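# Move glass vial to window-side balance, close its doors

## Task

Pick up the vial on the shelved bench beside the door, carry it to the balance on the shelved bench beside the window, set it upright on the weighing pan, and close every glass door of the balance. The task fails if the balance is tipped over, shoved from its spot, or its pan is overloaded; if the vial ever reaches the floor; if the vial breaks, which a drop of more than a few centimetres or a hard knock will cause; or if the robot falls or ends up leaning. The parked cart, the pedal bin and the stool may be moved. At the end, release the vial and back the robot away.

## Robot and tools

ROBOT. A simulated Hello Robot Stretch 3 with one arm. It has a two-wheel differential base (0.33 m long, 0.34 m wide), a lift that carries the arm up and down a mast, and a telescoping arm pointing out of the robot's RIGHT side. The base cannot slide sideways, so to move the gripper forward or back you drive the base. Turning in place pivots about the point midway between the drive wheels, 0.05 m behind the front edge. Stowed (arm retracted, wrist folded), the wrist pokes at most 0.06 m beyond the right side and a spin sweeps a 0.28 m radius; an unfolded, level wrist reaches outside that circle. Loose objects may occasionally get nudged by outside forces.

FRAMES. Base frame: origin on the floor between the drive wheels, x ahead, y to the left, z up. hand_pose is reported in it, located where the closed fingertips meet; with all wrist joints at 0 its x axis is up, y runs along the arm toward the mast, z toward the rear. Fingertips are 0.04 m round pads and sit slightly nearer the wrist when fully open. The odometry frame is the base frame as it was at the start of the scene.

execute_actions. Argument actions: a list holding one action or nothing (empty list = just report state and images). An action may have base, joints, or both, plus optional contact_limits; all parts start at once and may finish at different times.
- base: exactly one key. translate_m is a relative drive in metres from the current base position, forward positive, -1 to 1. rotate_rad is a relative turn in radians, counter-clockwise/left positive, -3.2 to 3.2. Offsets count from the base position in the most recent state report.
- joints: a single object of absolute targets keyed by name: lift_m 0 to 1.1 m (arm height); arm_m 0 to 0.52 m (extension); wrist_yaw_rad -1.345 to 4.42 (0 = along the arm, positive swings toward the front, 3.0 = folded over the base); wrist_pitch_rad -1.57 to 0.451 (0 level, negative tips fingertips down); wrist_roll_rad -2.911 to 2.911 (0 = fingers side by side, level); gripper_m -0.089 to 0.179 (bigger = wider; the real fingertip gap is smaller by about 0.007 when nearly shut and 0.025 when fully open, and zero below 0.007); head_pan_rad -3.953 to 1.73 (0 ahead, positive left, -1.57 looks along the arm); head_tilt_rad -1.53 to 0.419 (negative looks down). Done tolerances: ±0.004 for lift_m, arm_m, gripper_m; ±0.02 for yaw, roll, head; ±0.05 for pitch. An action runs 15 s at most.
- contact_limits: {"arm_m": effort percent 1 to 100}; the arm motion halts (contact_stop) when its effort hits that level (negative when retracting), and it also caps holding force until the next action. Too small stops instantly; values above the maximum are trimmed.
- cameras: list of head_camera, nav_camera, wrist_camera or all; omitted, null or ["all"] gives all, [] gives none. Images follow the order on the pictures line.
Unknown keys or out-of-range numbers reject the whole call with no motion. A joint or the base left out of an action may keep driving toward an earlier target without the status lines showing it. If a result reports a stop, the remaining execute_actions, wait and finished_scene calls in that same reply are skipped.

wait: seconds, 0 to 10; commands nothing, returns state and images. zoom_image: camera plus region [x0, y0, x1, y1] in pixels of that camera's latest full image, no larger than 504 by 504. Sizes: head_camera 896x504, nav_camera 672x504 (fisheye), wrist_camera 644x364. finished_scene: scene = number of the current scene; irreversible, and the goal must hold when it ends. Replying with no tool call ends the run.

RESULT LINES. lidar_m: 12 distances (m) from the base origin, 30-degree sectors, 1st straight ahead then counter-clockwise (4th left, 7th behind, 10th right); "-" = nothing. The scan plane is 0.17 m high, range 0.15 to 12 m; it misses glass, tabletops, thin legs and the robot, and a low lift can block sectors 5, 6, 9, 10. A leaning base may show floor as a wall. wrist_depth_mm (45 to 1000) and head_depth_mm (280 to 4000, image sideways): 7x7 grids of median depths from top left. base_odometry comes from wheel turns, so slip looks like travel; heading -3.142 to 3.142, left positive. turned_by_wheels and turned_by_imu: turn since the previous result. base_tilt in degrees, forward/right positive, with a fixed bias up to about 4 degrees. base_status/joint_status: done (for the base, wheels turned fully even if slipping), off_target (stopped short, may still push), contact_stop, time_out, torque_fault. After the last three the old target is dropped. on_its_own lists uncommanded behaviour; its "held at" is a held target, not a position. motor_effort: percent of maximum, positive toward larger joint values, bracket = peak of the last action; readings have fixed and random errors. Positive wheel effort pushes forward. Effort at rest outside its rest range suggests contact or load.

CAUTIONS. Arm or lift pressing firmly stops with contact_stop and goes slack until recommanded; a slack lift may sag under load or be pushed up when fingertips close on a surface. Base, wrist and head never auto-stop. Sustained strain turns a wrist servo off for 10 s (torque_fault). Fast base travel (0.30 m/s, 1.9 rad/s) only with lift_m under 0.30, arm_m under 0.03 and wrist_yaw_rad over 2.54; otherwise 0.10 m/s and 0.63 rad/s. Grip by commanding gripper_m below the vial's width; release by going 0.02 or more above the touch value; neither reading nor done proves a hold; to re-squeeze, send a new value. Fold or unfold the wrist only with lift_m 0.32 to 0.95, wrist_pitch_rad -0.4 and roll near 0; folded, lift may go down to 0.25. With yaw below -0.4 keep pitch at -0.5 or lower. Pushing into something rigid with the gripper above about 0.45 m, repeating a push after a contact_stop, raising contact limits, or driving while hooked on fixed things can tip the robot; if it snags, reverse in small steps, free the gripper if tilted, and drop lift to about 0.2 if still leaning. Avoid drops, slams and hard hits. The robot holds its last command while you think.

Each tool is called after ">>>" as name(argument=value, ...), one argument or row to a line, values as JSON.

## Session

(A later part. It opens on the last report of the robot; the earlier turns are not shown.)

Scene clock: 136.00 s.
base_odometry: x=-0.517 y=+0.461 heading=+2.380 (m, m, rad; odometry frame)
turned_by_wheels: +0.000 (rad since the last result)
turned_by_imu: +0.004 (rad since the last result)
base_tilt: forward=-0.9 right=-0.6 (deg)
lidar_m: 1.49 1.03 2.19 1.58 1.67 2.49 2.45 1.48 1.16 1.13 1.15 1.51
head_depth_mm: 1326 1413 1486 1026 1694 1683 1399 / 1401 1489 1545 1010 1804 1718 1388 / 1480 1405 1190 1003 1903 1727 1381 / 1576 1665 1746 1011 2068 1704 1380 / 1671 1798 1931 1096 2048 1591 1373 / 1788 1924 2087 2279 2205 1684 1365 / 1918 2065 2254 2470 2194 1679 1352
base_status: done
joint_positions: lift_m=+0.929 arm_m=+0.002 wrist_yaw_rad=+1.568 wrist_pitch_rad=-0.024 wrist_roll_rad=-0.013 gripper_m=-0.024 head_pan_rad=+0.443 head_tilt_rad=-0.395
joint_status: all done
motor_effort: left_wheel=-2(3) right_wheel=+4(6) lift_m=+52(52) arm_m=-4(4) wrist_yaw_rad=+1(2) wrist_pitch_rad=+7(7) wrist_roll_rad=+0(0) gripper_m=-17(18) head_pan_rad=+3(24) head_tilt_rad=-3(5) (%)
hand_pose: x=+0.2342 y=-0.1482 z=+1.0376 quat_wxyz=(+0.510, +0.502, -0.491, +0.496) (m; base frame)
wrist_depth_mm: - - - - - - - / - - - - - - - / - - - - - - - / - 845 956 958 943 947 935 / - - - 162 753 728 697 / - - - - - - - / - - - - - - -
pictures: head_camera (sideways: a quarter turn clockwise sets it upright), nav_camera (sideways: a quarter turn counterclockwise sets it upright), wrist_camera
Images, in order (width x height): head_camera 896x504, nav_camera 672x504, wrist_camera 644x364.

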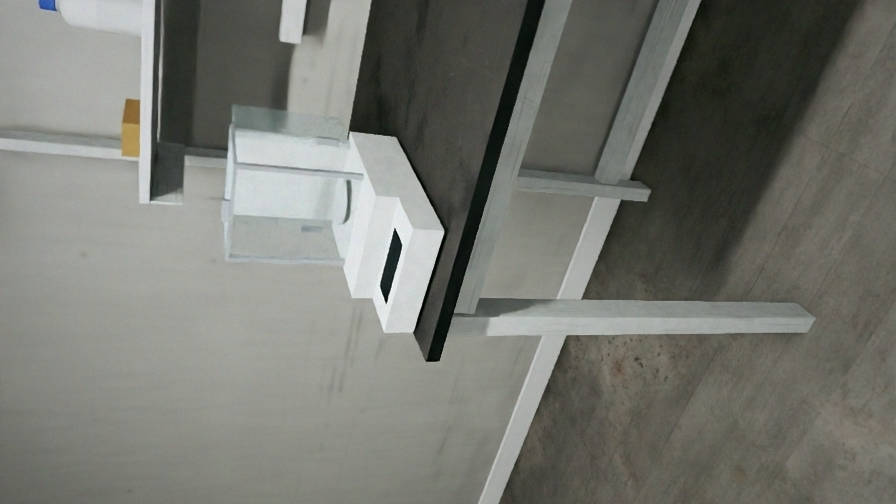

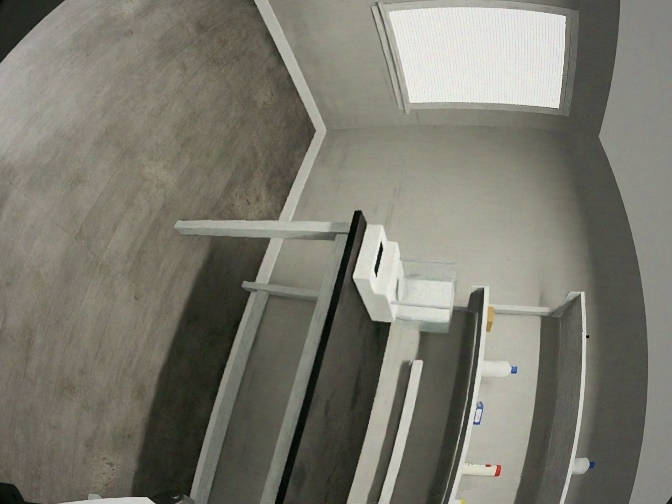

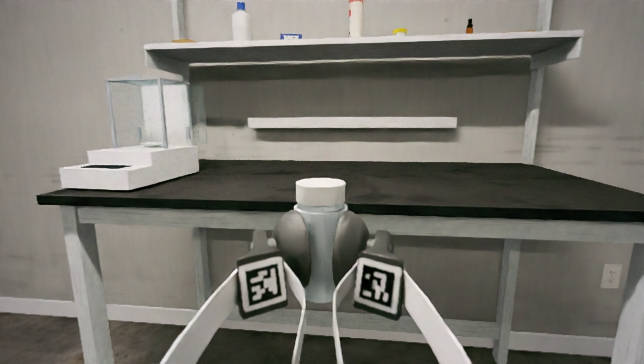

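>>> execute_actions(
  actions=[
    {"base": {"translate_m": 0.44}, "joints": {"head_pan_rad": 0.75, "head_tilt_rad": -0.45}},
  ],
  cameras=["head_camera", "nav_camera"],
)

Scene clock: 148.70 s.
base_odometry: x=-0.836 y=+0.765 heading=+2.379 (m, m, rad; odometry frame)
turned_by_wheels: +0.000 (rad since the last result)
turned_by_imu: +0.004 (rad since the last result)
base_tilt: forward=-0.8 right=-0.5 (deg)
lidar_m: 1.05 0.72 0.69 1.97 1.69 2.42 2.89 1.54 1.22 1.20 0.92 1.07
head_depth_mm: 1080 1039 769 784 640 493 1309 / 1206 1238 838 718 635 524 1342 / 1321 1405 1465 700 631 1541 1337 / 1471 1578 1694 738 650 1632 1331 / 1649 1788 1939 1927 795 916 1061 / 1885 2042 2226 2436 2070 1606 1314 / 1877 2008 2168 2338 2057 1596 1307
base_status: done
joint_positions: lift_m=+0.929 arm_m=+0.002 wrist_yaw_rad=+1.568 wrist_pitch_rad=-0.024 wrist_roll_rad=-0.013 gripper_m=-0.024 head_pan_rad=+0.743 head_tilt_rad=-0.444
joint_status: all done
motor_effort: left_wheel=-2(3) right_wheel=+3(6) lift_m=+52(52) arm_m=-4(4) wrist_yaw_rad=+2(2) wrist_pitch_rad=+7(7) wrist_roll_rad=+0(0) gripper_m=-17(18) head_pan_rad=+3(27) head_tilt_rad=-2(13) (%)
hand_pose: x=+0.2342 y=-0.1482 z=+1.0376 quat_wxyz=(+0.510, +0.502, -0.491, +0.496) (m; base frame)
wrist_depth_mm: 817 882 871 869 874 869 884 / 670 - - - - 948 917 / 687 - - - - 957 946 / 559 829 961 964 942 950 874 / 517 528 529 162 523 518 523 / 370 366 387 247 373 366 363 / 399 381 364 311 305 290 282
pictures: head_camera (sideways: a quarter turn clockwise sets it upright), nav_camera (sideways: a quarter turn counterclockwise sets it upright)
Images, in order (width x height): head_camera 896x504, nav_camera 672x504.

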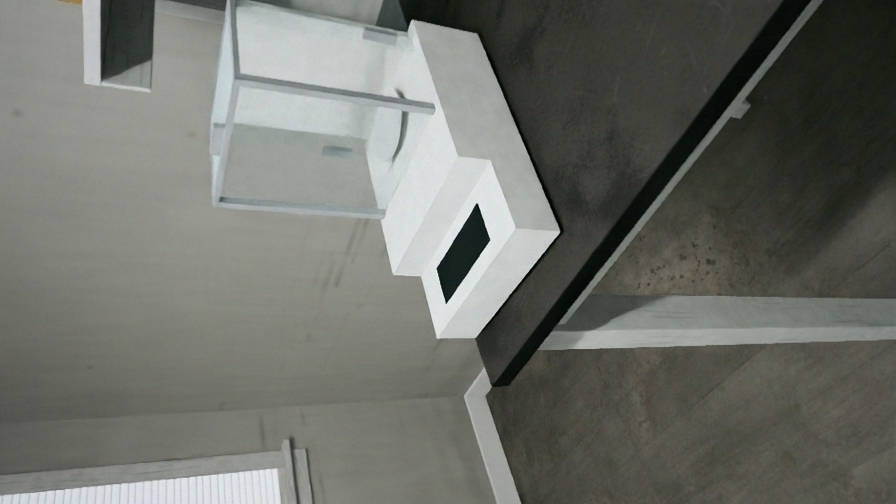

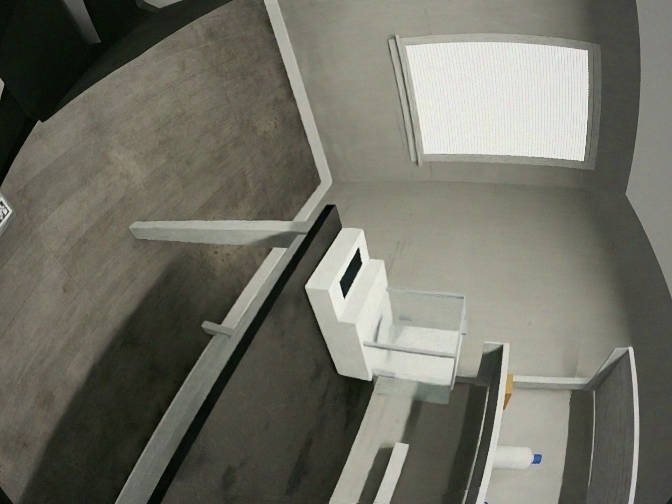

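>>> execute_actions(
  actions=[
    {"base": {"rotate_rad": 1.46}, "joints": {"head_pan_rad": -0.85, "head_tilt_rad": -0.4}},
  ],
)

Scene clock: 152.97 s.
base_odometry: x=-0.836 y=+0.765 heading=-2.444 (m, m, rad; odometry frame)
turned_by_wheels: +1.460 (rad since the last result)
turned_by_imu: +1.442 (rad since the last result)
base_tilt: forward=-0.9 right=-0.5 (deg)
lidar_m: 2.12 1.67 2.13 3.03 1.71 1.22 1.20 0.92 1.09 1.05 1.09 0.69
head_depth_mm: 1013 1088 1155 994 676 513 450 / 1086 1084 796 820 671 509 1384 / 1189 1257 830 745 664 544 1370 / 1295 1376 1488 716 641 1534 1365 / 1428 1525 1647 756 636 1673 1350 / 1564 1689 1853 1930 744 830 967 / 1747 1908 2104 2303 2074 1621 -
base_status: done
joint_positions: lift_m=+0.929 arm_m=+0.002 wrist_yaw_rad=+1.568 wrist_pitch_rad=-0.024 wrist_roll_rad=-0.013 gripper_m=-0.024 head_pan_rad=-0.843 head_tilt_rad=-0.409
joint_status: all done
motor_effort: left_wheel=-2(6) right_wheel=+2(8) lift_m=+52(52) arm_m=-5(5) wrist_yaw_rad=+2(3) wrist_pitch_rad=+7(7) wrist_roll_rad=+0(0) gripper_m=-17(17) head_pan_rad=-3(42) head_tilt_rad=+5(14) (%)
hand_pose: x=+0.2342 y=-0.1482 z=+1.0376 quat_wxyz=(+0.510, +0.502, -0.491, +0.496) (m; base frame)
wrist_depth_mm: - - - - - - - / - - - - - - - / - - - - - - - / - - - - - - 475 / - - - 162 - 457 358 / - - - - - 426 343 / - - - - - 532 291
pictures: head_camera (sideways: a quarter turn clockwise sets it upright), nav_camera (sideways: a quarter turn counterclockwise sets it upright), wrist_camera
Images, in order (width x height): head_camera 896x504, nav_camera 672x504, wrist_camera 644x364.

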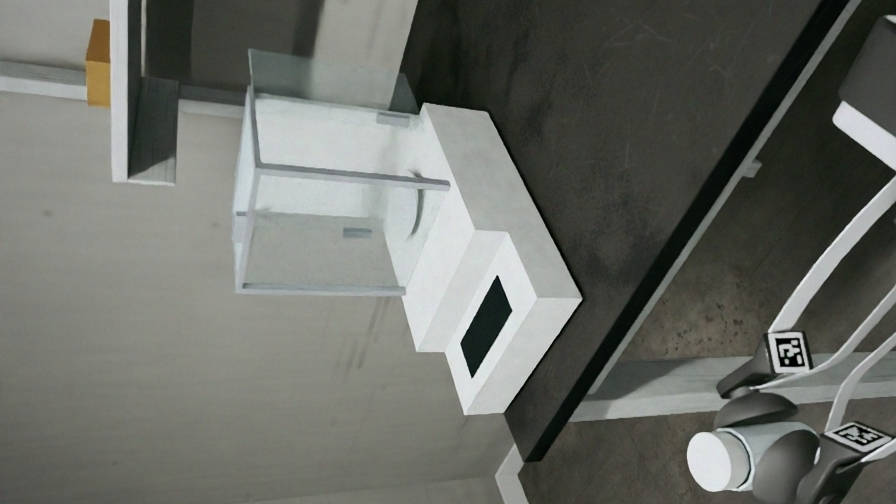

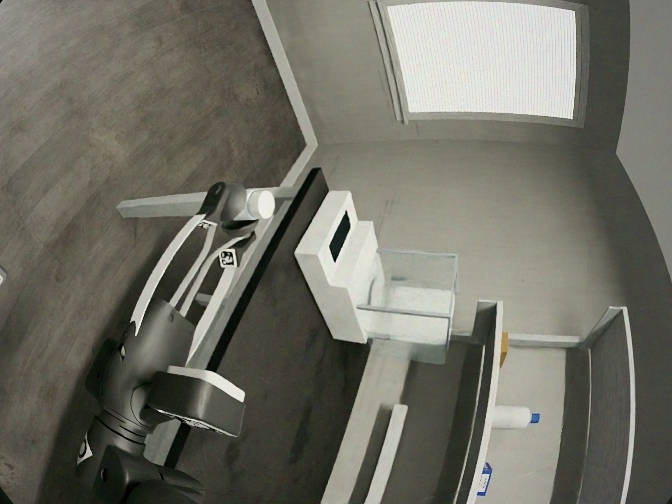

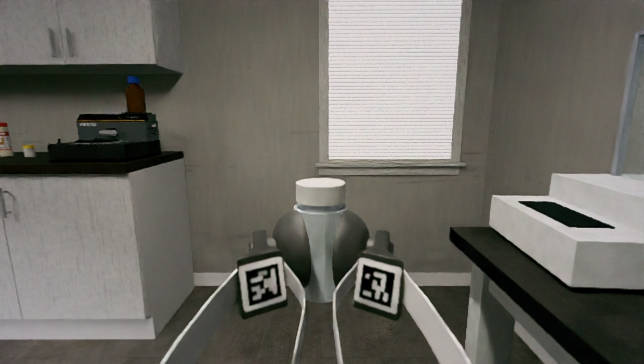

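>>> zoom_image(
  camera="wrist_camera",
  region=[400, 120, 644, 364],
)

>>> zoom_image(
  camera="head_camera",
  region=[225, 40, 475, 310],
)

Region (400, 120, 644, 364) of wrist_camera's 644x364 image, scaled by 2.066.

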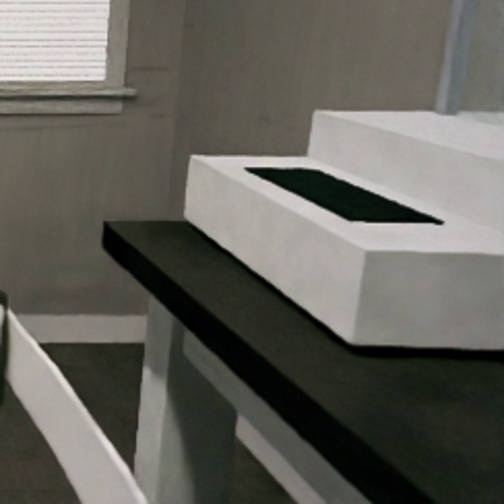

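Region (225, 40, 475, 310) of head_camera's 896x504 image, scaled by 1.867, with more detail than that image has; it fills the left 467 columns of this view, and the rest is white.

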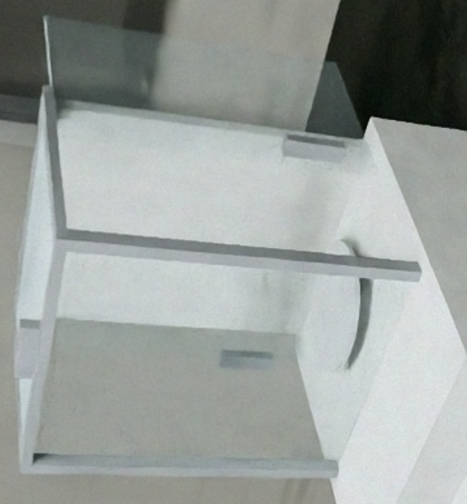

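>>> execute_actions(
  actions=[
    {"base": {"rotate_rad": -0.9}, "joints": {"lift_m": 0.96}},
  ],
  cameras=[],
)

>>> execute_actions(
  actions=[
    {"base": {"translate_m": 0.13}},
  ],
  cameras=[],
)

>>> execute_actions(
  actions=[
    {"base": {"rotate_rad": 0.875}, "joints": {"head_pan_rad": -0.95, "head_tilt_rad": -0.5}},
  ],
)

Scene clock: 172.00 s.
base_odometry: x=-0.836 y=+0.765 heading=+2.939 (m, m, rad; odometry frame)
turned_by_wheels: -0.900 (rad since the last result)
turned_by_imu: -0.887 (rad since the last result)
base_tilt: forward=-0.9 right=-0.5 (deg)
lidar_m: 0.70 0.69 1.82 1.67 2.53 2.89 1.53 1.22 1.20 0.92 1.06 1.05
head_depth_mm: 1024 1119 1213 992 675 531 - / 996 1095 1163 983 671 509 - / 972 1070 1138 967 666 506 1410 / 797 1055 1112 954 660 503 1357 / 941 1034 1092 945 654 516 1282 / 922 1016 1074 938 649 531 1280 / 903 997 1054 924 644 289 1268
base_status: done
joint_positions: lift_m=+0.959 arm_m=+0.002 wrist_yaw_rad=+1.568 wrist_pitch_rad=-0.024 wrist_roll_rad=-0.013 gripper_m=-0.024 head_pan_rad=-0.843 head_tilt_rad=-0.408
joint_status: all done
motor_effort: left_wheel=+3(6) right_wheel=+0(3) lift_m=+52(53) arm_m=-4(5) wrist_yaw_rad=+2(2) wrist_pitch_rad=+7(7) wrist_roll_rad=+0(0) gripper_m=-18(17) head_pan_rad=-3(3) head_tilt_rad=+5(4) (%)
hand_pose: x=+0.2342 y=-0.1482 z=+1.0676 quat_wxyz=(+0.510, +0.502, -0.491, +0.496) (m; base frame)
wrist_depth_mm: - - - - 775 770 701 / - - - - - 839 737 / - - - 799 - 833 719 / - - 653 732 - 863 755 / - 612 540 162 611 606 610 / - - 461 272 439 423 423 / - - - 335 323 324 322
pictures: none
No camera images: the call's "cameras" was empty. Leave "cameras" out to get every camera's image.

Scene clock: 174.27 s.
base_odometry: x=-0.963 y=+0.791 heading=+2.940 (m, m, rad; odometry frame)
turned_by_wheels: +0.000 (rad since the last result)
turned_by_imu: +0.001 (rad since the last result)
base_tilt: forward=-0.9 right=-0.5 (deg)
lidar_m: 0.59 0.56 2.03 1.65 2.40 3.01 1.66 1.29 0.96 1.19 0.96 0.95
head_depth_mm: 914 1018 1090 990 676 512 - / 902 995 1067 980 670 509 - / 726 980 1042 974 665 505 432 / 873 960 1016 958 661 503 406 / 844 939 995 945 655 518 404 / 648 922 973 933 649 532 401 / 827 906 953 924 644 289 384
base_status: done
joint_positions: lift_m=+0.959 arm_m=+0.002 wrist_yaw_rad=+1.568 wrist_pitch_rad=-0.024 wrist_roll_rad=-0.013 gripper_m=-0.024 head_pan_rad=-0.843 head_tilt_rad=-0.408
joint_status: not commanded
motor_effort: left_wheel=+2(6) right_wheel=-1(1) lift_m=+52(52) arm_m=-4(4) wrist_yaw_rad=+2(3) wrist_pitch_rad=+7(7) wrist_roll_rad=+0(0) gripper_m=-16(18) head_pan_rad=-4(3) head_tilt_rad=+5(4) (%)
hand_pose: x=+0.2342 y=-0.1482 z=+1.0676 quat_wxyz=(+0.510, +0.502, -0.491, +0.496) (m; base frame)
wrist_depth_mm: - - - 756 770 717 650 / - - - 964 894 770 668 / - - - 657 921 754 643 / - - 611 618 915 793 687 / - 484 463 162 604 611 608 / - 403 424 273 436 424 422 / - 358 324 323 323 323 324
pictures: none
No camera images: the call's "cameras" was empty. Leave "cameras" out to get every camera's image.

Scene clock: 176.63 s.
base_odometry: x=-0.963 y=+0.791 heading=-2.469 (m, m, rad; odometry frame)
turned_by_wheels: +0.875 (rad since the last result)
turned_by_imu: +0.865 (rad since the last result)
base_tilt: forward=-0.9 right=-0.5 (deg)
lidar_m: 2.03 1.64 1.97 3.01 1.86 1.33 1.28 0.96 0.99 0.95 0.98 0.56
head_depth_mm: 884 950 1022 821 598 469 385 / 930 1011 1076 813 594 497 - / 847 952 686 699 588 494 - / 786 704 715 624 584 475 - / 1139 1227 1328 587 547 486 1331 / 1225 1327 1473 615 524 1445 1272 / 1322 1461 1642 650 553 726 856
base_status: done
joint_positions: lift_m=+0.959 arm_m=+0.002 wrist_yaw_rad=+1.568 wrist_pitch_rad=-0.024 wrist_roll_rad=-0.013 gripper_m=-0.024 head_pan_rad=-0.943 head_tilt_rad=-0.494
joint_status: all done
motor_effort: left_wheel=-2(5) right_wheel=+4(8) lift_m=+52(52) arm_m=-4(4) wrist_yaw_rad=+2(2) wrist_pitch_rad=+7(7) wrist_roll_rad=+0(0) gripper_m=-18(17) head_pan_rad=-3(17) head_tilt_rad=-4(14) (%)
hand_pose: x=+0.2342 y=-0.1482 z=+1.0676 quat_wxyz=(+0.510, +0.502, -0.491, +0.496) (m; base frame)
wrist_depth_mm: - - - - - - - / - - - - - - - / - - - - - - - / - - - - - - - / - - - 162 - 406 336 / - - - - 415 322 278 / - - - - - 281 273
pictures: head_camera (sideways: a quarter turn clockwise sets it upright), nav_camera (sideways: a quarter turn counterclockwise sets it upright), wrist_camera
Images, in order (width x height): head_camera 896x504, nav_camera 672x504, wrist_camera 644x364.

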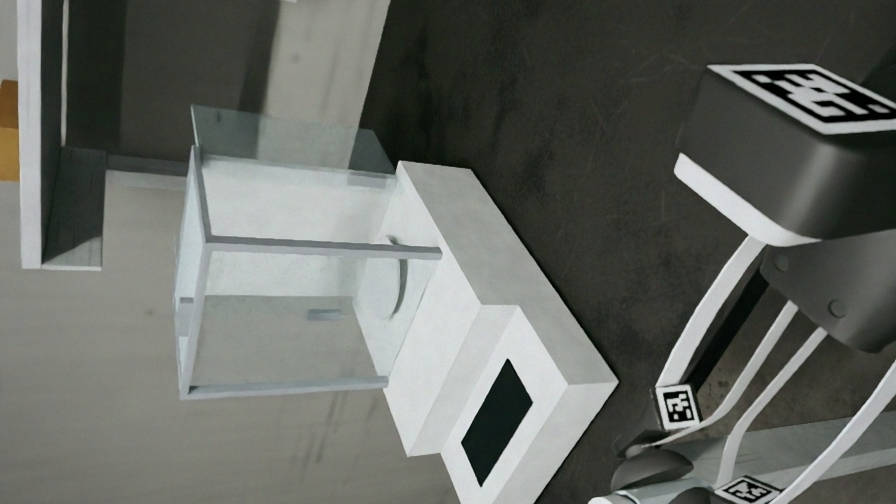

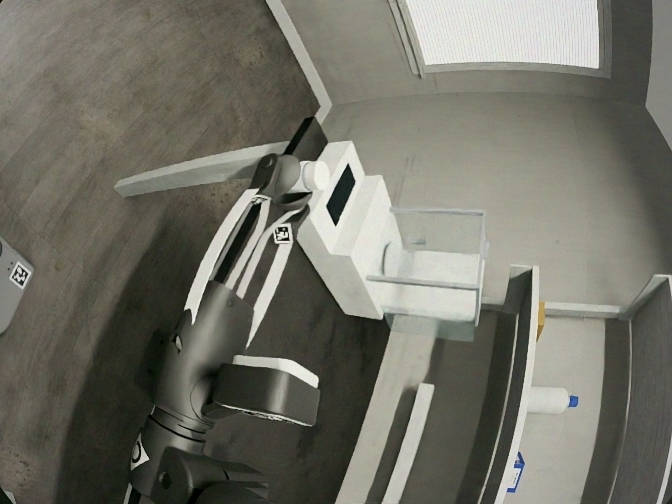

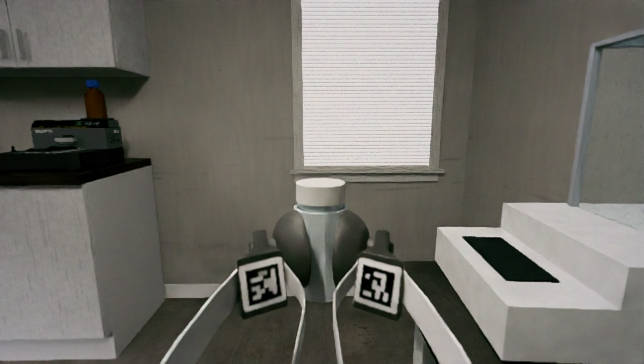

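>>> execute_actions(
  actions=[
    {"joints": {"arm_m": 0.40}},
  ],
  cameras=["head_camera", "wrist_camera"],
)

Scene clock: 181.87 s.
base_odometry: x=-0.963 y=+0.791 heading=-2.469 (m, m, rad; odometry frame)
turned_by_wheels: +0.000 (rad since the last result)
turned_by_imu: +0.001 (rad since the last result)
base_tilt: forward=-0.9 right=-0.5 (deg)
lidar_m: 2.03 1.64 1.96 3.01 1.86 1.33 1.28 0.96 1.00 0.95 0.98 0.56
head_depth_mm: 882 951 1021 780 596 469 385 / 928 1012 1076 771 593 466 394 / 847 952 686 699 590 463 413 / 784 698 713 623 583 461 1250 / 1134 1225 1325 588 546 472 1277 / 1227 1323 1479 614 523 1417 1274 / 1318 1461 1641 648 552 713 843
base_status: not commanded
joint_positions: lift_m=+0.959 arm_m=+0.400 wrist_yaw_rad=+1.568 wrist_pitch_rad=-0.024 wrist_roll_rad=-0.013 gripper_m=-0.024 head_pan_rad=-0.943 head_tilt_rad=-0.494
joint_status: all done
motor_effort: left_wheel=-2(2) right_wheel=+3(4) lift_m=+52(52) arm_m=+4(4) wrist_yaw_rad=+1(2) wrist_pitch_rad=+7(7) wrist_roll_rad=+0(0) gripper_m=-18(19) head_pan_rad=-3(4) head_tilt_rad=-4(3) (%)
hand_pose: x=+0.2342 y=-0.5454 z=+1.0676 quat_wxyz=(+0.510, +0.502, -0.491, +0.496) (m; base frame)
wrist_depth_mm: - - - - - 846 583 / - - - - 396 864 587 / - - - - 393 847 587 / - - - - - 866 588 / - - 337 162 - 867 522 / - 275 265 213 417 419 418 / 295 275 269 264 263 321 322
pictures: head_camera (sideways: a quarter turn clockwise sets it upright), wrist_camera
Images, in order (width x height): head_camera 896x504, wrist_camera 644x364.

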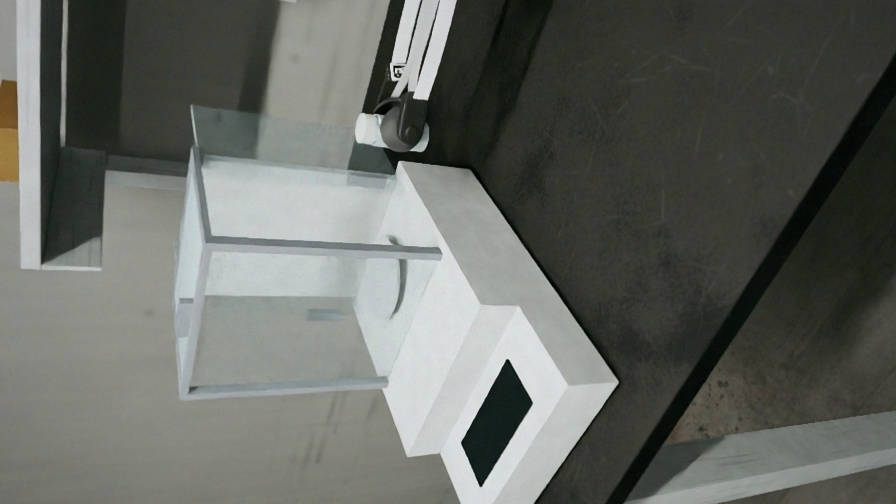

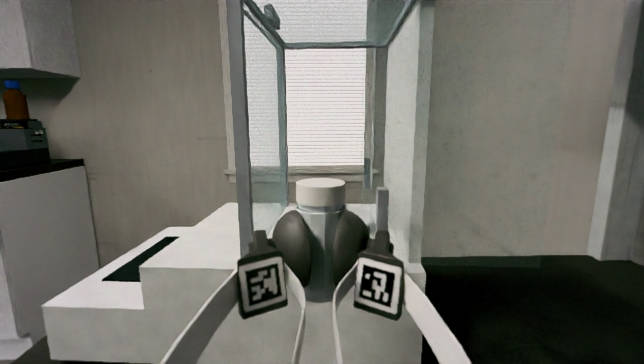

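>>> zoom_image(
  camera="wrist_camera",
  region=[180, 0, 480, 300],
)

Region (180, 0, 480, 300) of wrist_camera's 644x364 image, scaled by 1.680.

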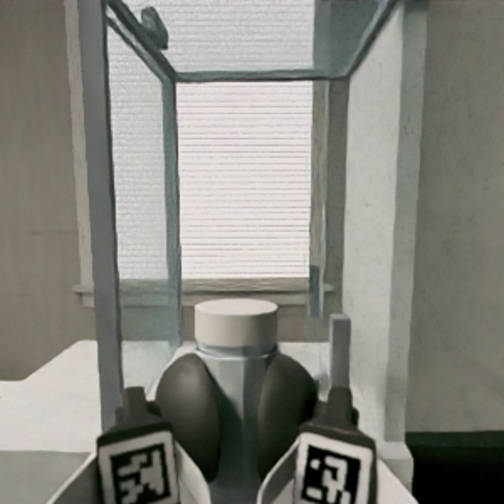

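>>> execute_actions(
  actions=[
    {"base": {"translate_m": 0.07}, "joints": {"arm_m": 0.391, "head_pan_rad": -1.1, "head_tilt_rad": -0.45}},
  ],
  cameras=["head_camera", "wrist_camera"],
)

Scene clock: 195.70 s.
base_odometry: x=-1.018 y=+0.748 heading=-2.469 (m, m, rad; odometry frame)
turned_by_wheels: +0.000 (rad since the last result)
turned_by_imu: +0.001 (rad since the last result)
base_tilt: forward=-0.8 right=-0.5 (deg)
lidar_m: 1.96 1.58 1.87 3.12 1.97 1.40 1.35 1.02 0.99 0.95 0.98 0.50
head_depth_mm: 695 914 961 - 627 485 396 / 874 957 1028 825 623 483 394 / 818 994 1069 779 617 480 392 / 838 973 643 614 589 477 412 / 989 1068 698 632 524 475 1214 / 1067 1149 1276 625 510 463 1273 / 1129 1229 1354 622 505 482 742
base_status: done
joint_positions: lift_m=+0.959 arm_m=+0.391 wrist_yaw_rad=+1.568 wrist_pitch_rad=-0.024 wrist_roll_rad=-0.013 gripper_m=-0.024 head_pan_rad=-1.093 head_tilt_rad=-0.458
joint_status: all done
motor_effort: left_wheel=-2(2) right_wheel=+3(7) lift_m=+52(52) arm_m=-5(4) wrist_yaw_rad=+2(2) wrist_pitch_rad=+7(7) wrist_roll_rad=+0(0) gripper_m=-18(17) head_pan_rad=-3(20) head_tilt_rad=+5(9) (%)
hand_pose: x=+0.2342 y=-0.5369 z=+1.0676 quat_wxyz=(+0.510, +0.502, -0.491, +0.496) (m; base frame)
wrist_depth_mm: - - - - 306 759 591 / - - - - 305 760 598 / - - - - 304 770 591 / - - - - 303 813 599 / - - 337 162 221 821 595 / - 249 232 187 203 420 417 / 236 196 193 190 186 320 321
pictures: head_camera (sideways: a quarter turn clockwise sets it upright), wrist_camera
Images, in order (width x height): head_camera 896x504, wrist_camera 644x364.

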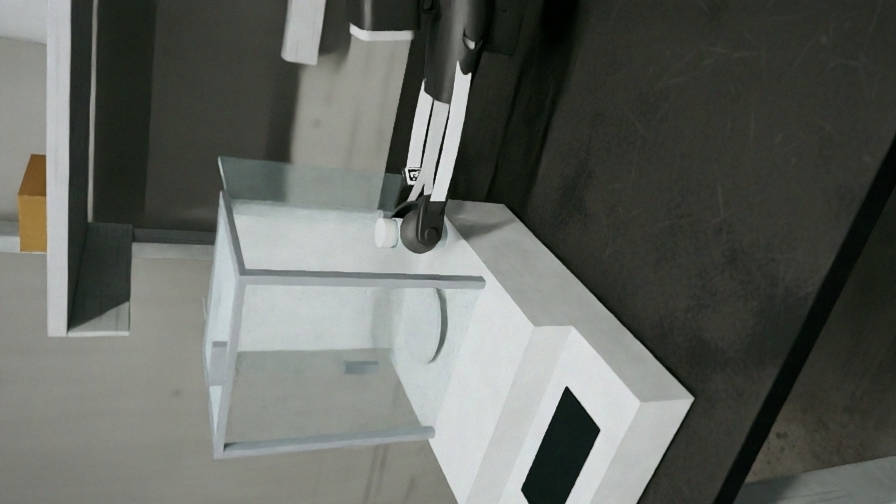

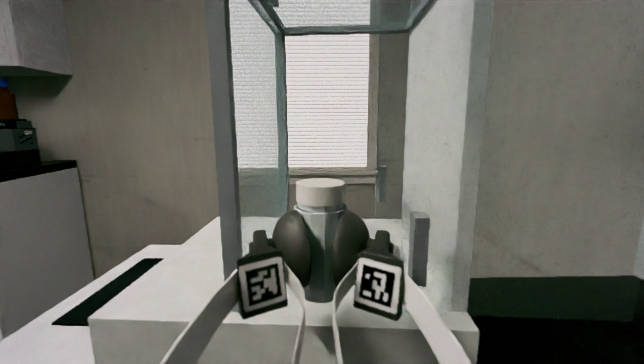

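>>> execute_actions(
  actions=[
    {"base": {"translate_m": 0.05}, "joints": {"arm_m": 0.394}},
  ],
  cameras=["head_camera", "wrist_camera"],
)

Scene clock: 204.17 s.
base_odometry: x=-1.057 y=+0.716 heading=-2.469 (m, m, rad; odometry frame)
turned_by_wheels: +0.000 (rad since the last result)
turned_by_imu: +0.001 (rad since the last result)
base_tilt: forward=-0.8 right=-0.5 (deg)
lidar_m: 1.91 1.54 1.79 3.16 2.04 1.45 1.40 1.07 0.99 0.95 0.98 0.46
head_depth_mm: 835 912 974 - 627 486 395 / 863 955 1030 825 623 482 394 / 788 969 623 643 603 480 392 / 817 1016 647 602 523 478 411 / 1014 1074 1167 631 496 447 1216 / 1068 1151 1265 620 508 456 1271 / 1126 1235 1359 1482 505 482 629
base_status: done
joint_positions: lift_m=+0.959 arm_m=+0.394 wrist_yaw_rad=+1.568 wrist_pitch_rad=-0.024 wrist_roll_rad=-0.013 gripper_m=-0.024 head_pan_rad=-1.093 head_tilt_rad=-0.458
joint_status: all done
motor_effort: left_wheel=-1(3) right_wheel=+3(7) lift_m=+52(52) arm_m=+4(4) wrist_yaw_rad=+2(2) wrist_pitch_rad=+7(7) wrist_roll_rad=+0(0) gripper_m=-17(18) head_pan_rad=-3(3) head_tilt_rad=+5(5) (%)
hand_pose: x=+0.2342 y=-0.5394 z=+1.0676 quat_wxyz=(+0.510, +0.502, -0.491, +0.496) (m; base frame)
wrist_depth_mm: - - - - 277 135 583 / - - - - - 146 582 / - - - - - 146 592 / - - - - 304 160 587 / - - 309 162 270 159 587 / - 248 144 180 130 176 542 / 232 178 173 176 168 175 319
pictures: head_camera (sideways: a quarter turn clockwise sets it upright), wrist_camera
Images, in order (width x height): head_camera 896x504, wrist_camera 644x364.

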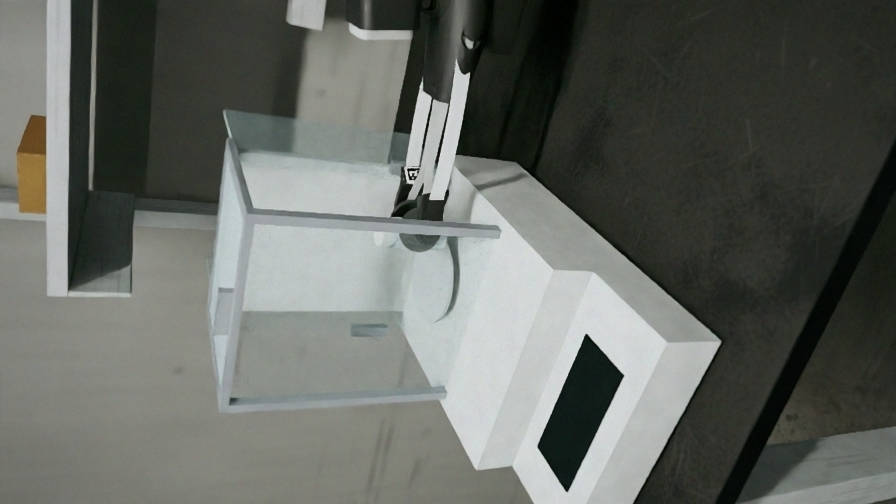

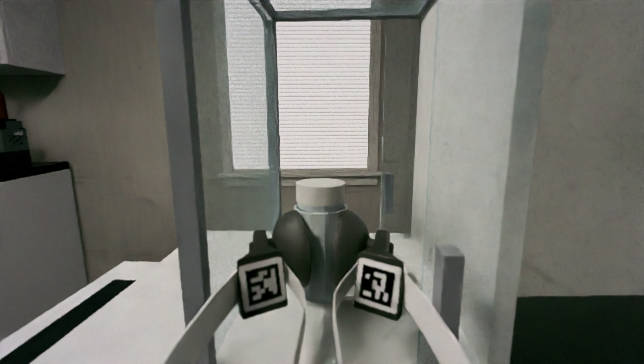

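>>> execute_actions(
  actions=[
    {"base": {"translate_m": 0.03}, "joints": {"arm_m": 0.390}},
  ],
  cameras=["head_camera", "wrist_camera"],
)

Scene clock: 208.23 s.
base_odometry: x=-1.080 y=+0.698 heading=-2.469 (m, m, rad; odometry frame)
turned_by_wheels: +0.000 (rad since the last result)
turned_by_imu: +0.001 (rad since the last result)
base_tilt: forward=-0.9 right=-0.4 (deg)
lidar_m: 1.88 1.52 1.76 3.03 2.09 1.47 1.43 1.10 0.99 0.95 0.48 0.44
head_depth_mm: 835 914 971 - 626 486 396 / 849 948 1007 787 622 483 394 / 809 943 610 580 569 480 392 / 931 1022 657 603 495 463 411 / 1018 1091 1200 631 499 437 1210 / 1067 1151 1272 613 507 457 1241 / 1128 1228 1354 1510 506 482 595
base_status: done
joint_positions: lift_m=+0.959 arm_m=+0.390 wrist_yaw_rad=+1.568 wrist_pitch_rad=-0.024 wrist_roll_rad=-0.013 gripper_m=-0.024 head_pan_rad=-1.093 head_tilt_rad=-0.458
joint_status: all done
motor_effort: left_wheel=-1(2) right_wheel=+4(7) lift_m=+52(52) arm_m=-4(4) wrist_yaw_rad=+2(1) wrist_pitch_rad=+7(7) wrist_roll_rad=+0(0) gripper_m=-17(18) head_pan_rad=-3(3) head_tilt_rad=+4(4) (%)
hand_pose: x=+0.2342 y=-0.5359 z=+1.0676 quat_wxyz=(+0.510, +0.502, -0.491, +0.496) (m; base frame)
wrist_depth_mm: - 102 - - - 145 98 / - - - - - 145 103 / - - - - - 145 109 / - 111 - - - 144 109 / - - - 162 280 144 522 / - 208 247 175 218 124 523 / 234 169 173 172 169 116 307
pictures: head_camera (sideways: a quarter turn clockwise sets it upright), wrist_camera
Images, in order (width x height): head_camera 896x504, wrist_camera 644x364.

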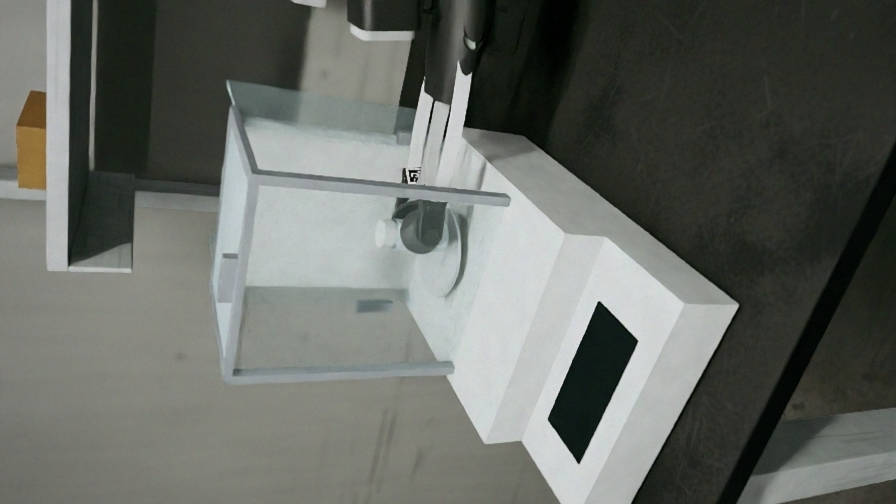

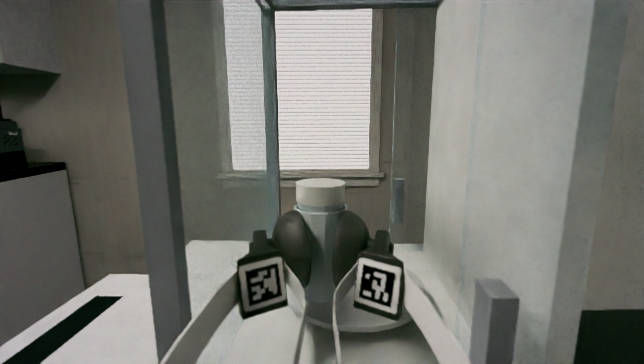

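>>> zoom_image(
  camera="wrist_camera",
  region=[200, 200, 520, 364],
)

>>> zoom_image(
  camera="head_camera",
  region=[340, 110, 530, 320],
)

Region (200, 200, 520, 364) of wrist_camera's 644x364 image, scaled by 1.575; it fills the top 258 rows of this view, and the rest is white.

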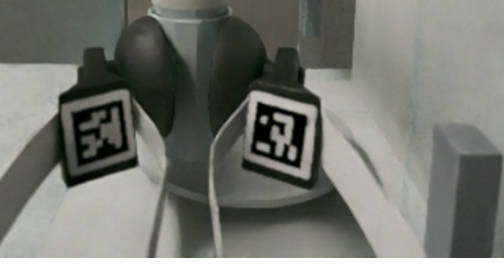

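Region (340, 110, 530, 320) of head_camera's 896x504 image, scaled by 2.400, with more detail than that image has; it fills the left 456 columns of this view, and the rest is white.

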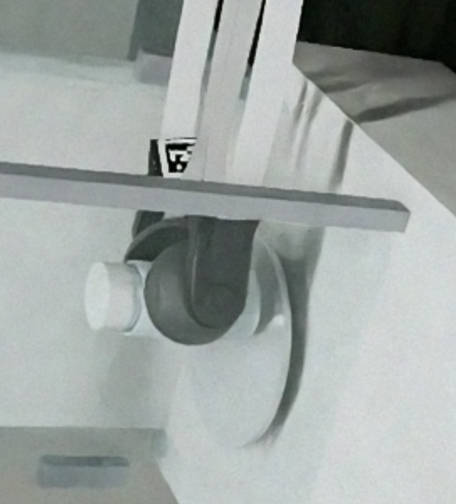

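>>> execute_actions(
  actions=[
    {"base": {"translate_m": 0.022}, "joints": {"arm_m": 0.372, "wrist_yaw_rad": 1.46}},
  ],
  cameras=["head_camera", "wrist_camera"],
)

Scene clock: 217.80 s.
base_odometry: x=-1.098 y=+0.684 heading=-2.469 (m, m, rad; odometry frame)
turned_by_wheels: +0.000 (rad since the last result)
turned_by_imu: +0.001 (rad since the last result)
base_tilt: forward=-0.8 right=-0.5 (deg)
lidar_m: 1.86 1.50 1.72 3.10 2.11 1.50 1.45 1.12 0.99 0.95 0.44 0.42
head_depth_mm: 835 910 974 945 625 485 395 / 743 941 608 643 620 484 394 / 796 933 612 576 525 480 392 / 943 1025 658 604 484 445 411 / 1015 1090 1181 601 500 437 1209 / 1069 1162 1274 1365 506 457 635 / 1124 1233 1359 1513 509 483 589
base_status: done
joint_positions: lift_m=+0.959 arm_m=+0.372 wrist_yaw_rad=+1.462 wrist_pitch_rad=-0.024 wrist_roll_rad=-0.013 gripper_m=-0.024 head_pan_rad=-1.093 head_tilt_rad=-0.458
joint_status: all done
motor_effort: left_wheel=-1(2) right_wheel=+3(7) lift_m=+52(52) arm_m=-5(4) wrist_yaw_rad=-2(2) wrist_pitch_rad=+7(7) wrist_roll_rad=+0(0) gripper_m=-18(18) head_pan_rad=-4(3) head_tilt_rad=+5(4) (%)
hand_pose: x=+0.2327 y=-0.5449 z=+1.0676 quat_wxyz=(+0.536, +0.476, -0.517, +0.469) (m; base frame)
wrist_depth_mm: - - - - - 132 91 / - - - - 245 133 91 / - - - - 248 133 91 / - - - - 249 134 96 / - - - 162 236 134 101 / - 90 247 175 201 135 101 / 204 89 171 159 163 89 107
pictures: head_camera (sideways: a quarter turn clockwise sets it upright), wrist_camera
Images, in order (width x height): head_camera 896x504, wrist_camera 644x364.

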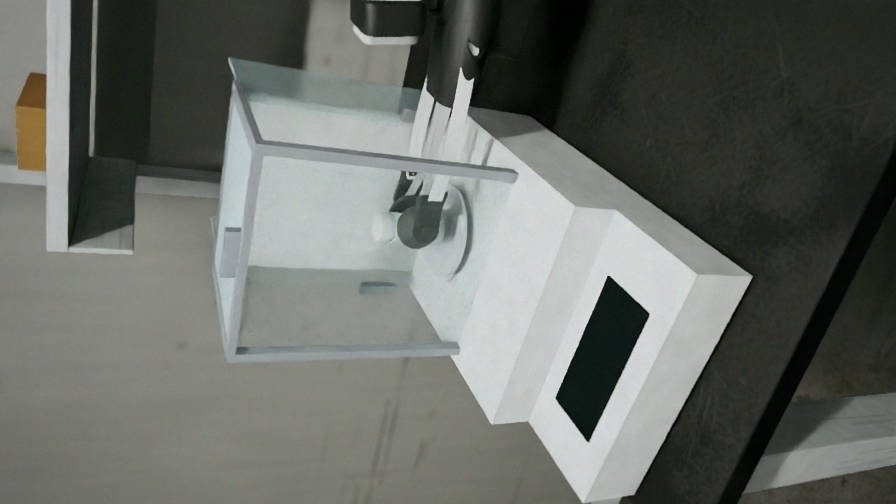

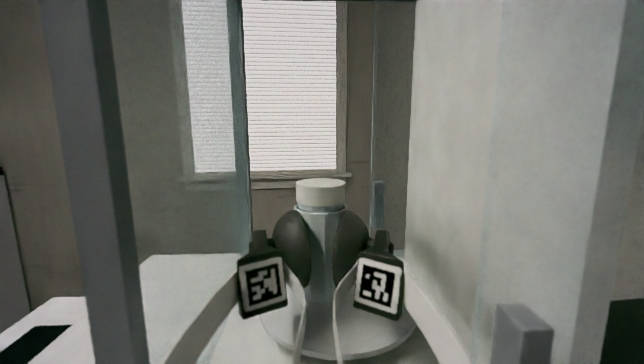

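>>> execute_actions(
  actions=[
    {"joints": {"lift_m": 0.952}},
  ],
  cameras=["head_camera", "wrist_camera"],
)

Scene clock: 220.97 s.
base_odometry: x=-1.098 y=+0.684 heading=-2.469 (m, m, rad; odometry frame)
turned_by_wheels: +0.000 (rad since the last result)
turned_by_imu: +0.001 (rad since the last result)
base_tilt: forward=-0.8 right=-0.5 (deg)
lidar_m: 1.86 1.50 1.72 3.10 2.11 1.50 1.45 1.13 0.99 0.95 0.44 0.43
head_depth_mm: 835 911 977 - 615 486 395 / 744 941 609 748 623 483 394 / 795 932 612 578 524 480 392 / 940 1028 659 598 484 445 411 / 1019 1087 1176 602 501 436 1213 / 1066 1164 1274 1368 506 457 633 / 1126 1231 1356 1509 509 483 588
base_status: not commanded
joint_positions: lift_m=+0.953 arm_m=+0.372 wrist_yaw_rad=+1.462 wrist_pitch_rad=-0.024 wrist_roll_rad=-0.013 gripper_m=-0.024 head_pan_rad=-1.093 head_tilt_rad=-0.458
joint_status: all done
motor_effort: left_wheel=-2(1) right_wheel=+3(3) lift_m=+13(48) arm_m=-4(5) wrist_yaw_rad=-2(3) wrist_pitch_rad=+7(7) wrist_roll_rad=+0(0) gripper_m=-18(18) head_pan_rad=-4(4) head_tilt_rad=+5(5) (%)
hand_pose: x=+0.2327 y=-0.5450 z=+1.0611 quat_wxyz=(+0.536, +0.476, -0.517, +0.469) (m; base frame)
wrist_depth_mm: - - - - - 132 91 / - - - - 244 133 91 / - - - - 248 133 91 / - - - - 248 134 96 / - 271 - 162 237 134 101 / - 90 234 170 202 126 101 / 172 89 164 153 159 89 107
pictures: head_camera (sideways: a quarter turn clockwise sets it upright), wrist_camera
Images, in order (width x height): head_camera 896x504, wrist_camera 644x364.

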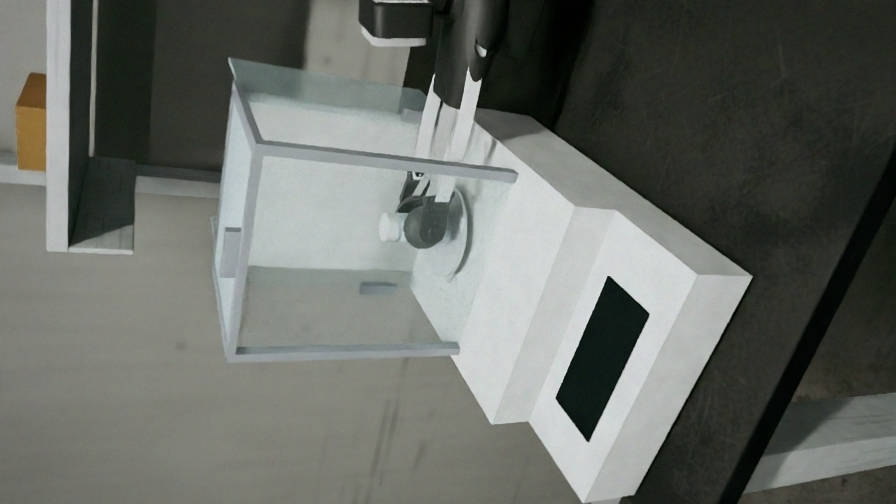

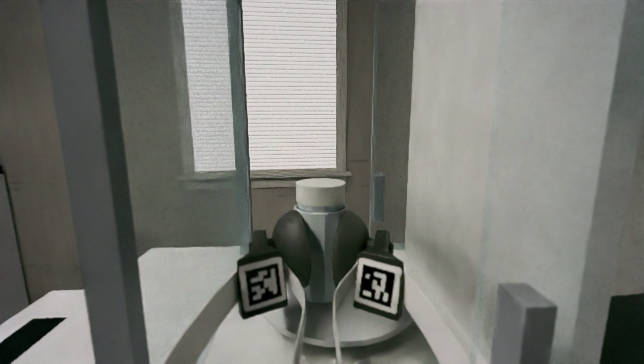

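>>> zoom_image(
  camera="wrist_camera",
  region=[230, 244, 450, 364],
)

>>> zoom_image(
  camera="head_camera",
  region=[370, 170, 490, 290],
)

Region (230, 244, 450, 364) of wrist_camera's 644x364 image, scaled by 2.291; it fills the top 275 rows of this view, and the rest is white.

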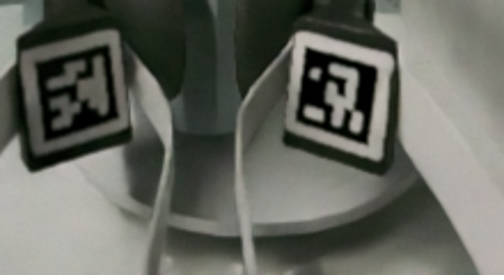

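Region (370, 170, 490, 290) of head_camera's 896x504 image, scaled by 4.200, with more detail than that image has.

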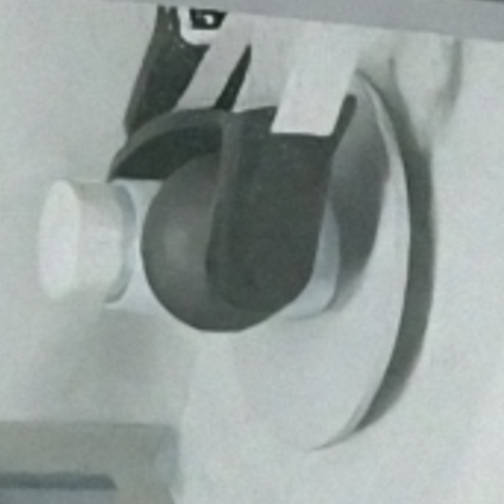

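>>> execute_actions(
  actions=[
    {"joints": {"lift_m": 0.949}},
  ],
  cameras=["head_camera", "wrist_camera"],
)

Scene clock: 226.00 s.
base_odometry: x=-1.098 y=+0.684 heading=-2.469 (m, m, rad; odometry frame)
turned_by_wheels: +0.000 (rad since the last result)
turned_by_imu: +0.001 (rad since the last result)
base_tilt: forward=-0.8 right=-0.4 (deg)
lidar_m: 1.86 1.50 1.73 3.10 2.11 1.49 1.45 1.12 0.99 0.95 0.44 0.42
head_depth_mm: 836 911 978 - 605 485 395 / 743 943 608 746 622 483 394 / 794 932 611 578 525 480 392 / 943 1026 657 600 484 445 411 / 1015 1094 1172 601 500 436 1207 / 1064 1161 1272 1370 506 456 635 / 1125 1229 1356 1510 509 482 590
base_status: not commanded
joint_positions: lift_m=+0.950 arm_m=+0.372 wrist_yaw_rad=+1.462 wrist_pitch_rad=-0.024 wrist_roll_rad=-0.013 gripper_m=-0.024 head_pan_rad=-1.093 head_tilt_rad=-0.458
joint_status: all done
motor_effort: left_wheel=-2(1) right_wheel=+3(3) lift_m=+13(14) arm_m=-5(4) wrist_yaw_rad=-2(2) wrist_pitch_rad=+7(7) wrist_roll_rad=+0(0) gripper_m=-17(17) head_pan_rad=-4(3) head_tilt_rad=+5(4) (%)
hand_pose: x=+0.2327 y=-0.5450 z=+1.0581 quat_wxyz=(+0.536, +0.476, -0.517, +0.469) (m; base frame)
wrist_depth_mm: - - - - - 132 91 / - - - - 246 133 91 / - - - - 247 133 91 / - - - - 249 134 96 / - 264 - 162 236 134 101 / - 90 227 166 200 118 101 / 164 89 160 151 155 89 107
pictures: head_camera (sideways: a quarter turn clockwise sets it upright), wrist_camera
Images, in order (width x height): head_camera 896x504, wrist_camera 644x364.

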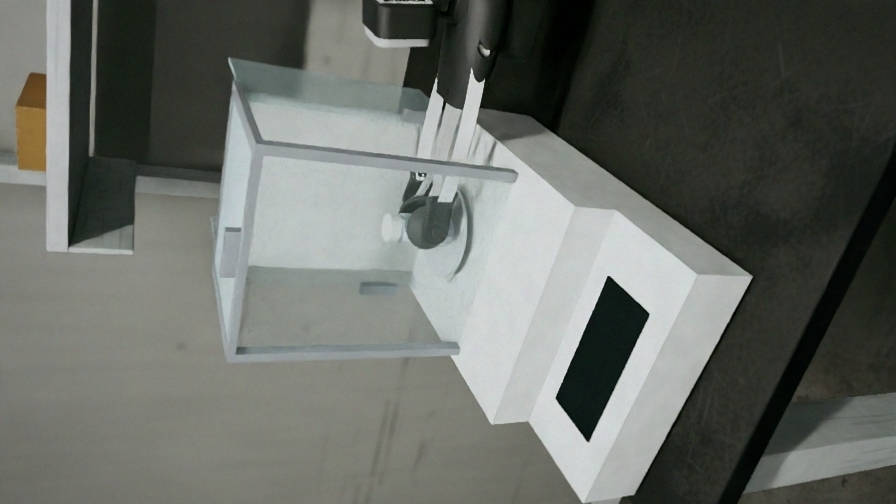

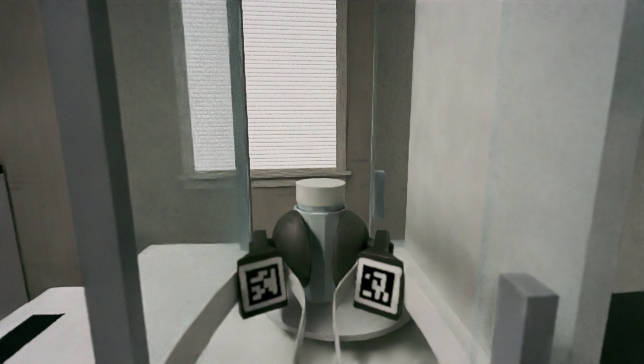

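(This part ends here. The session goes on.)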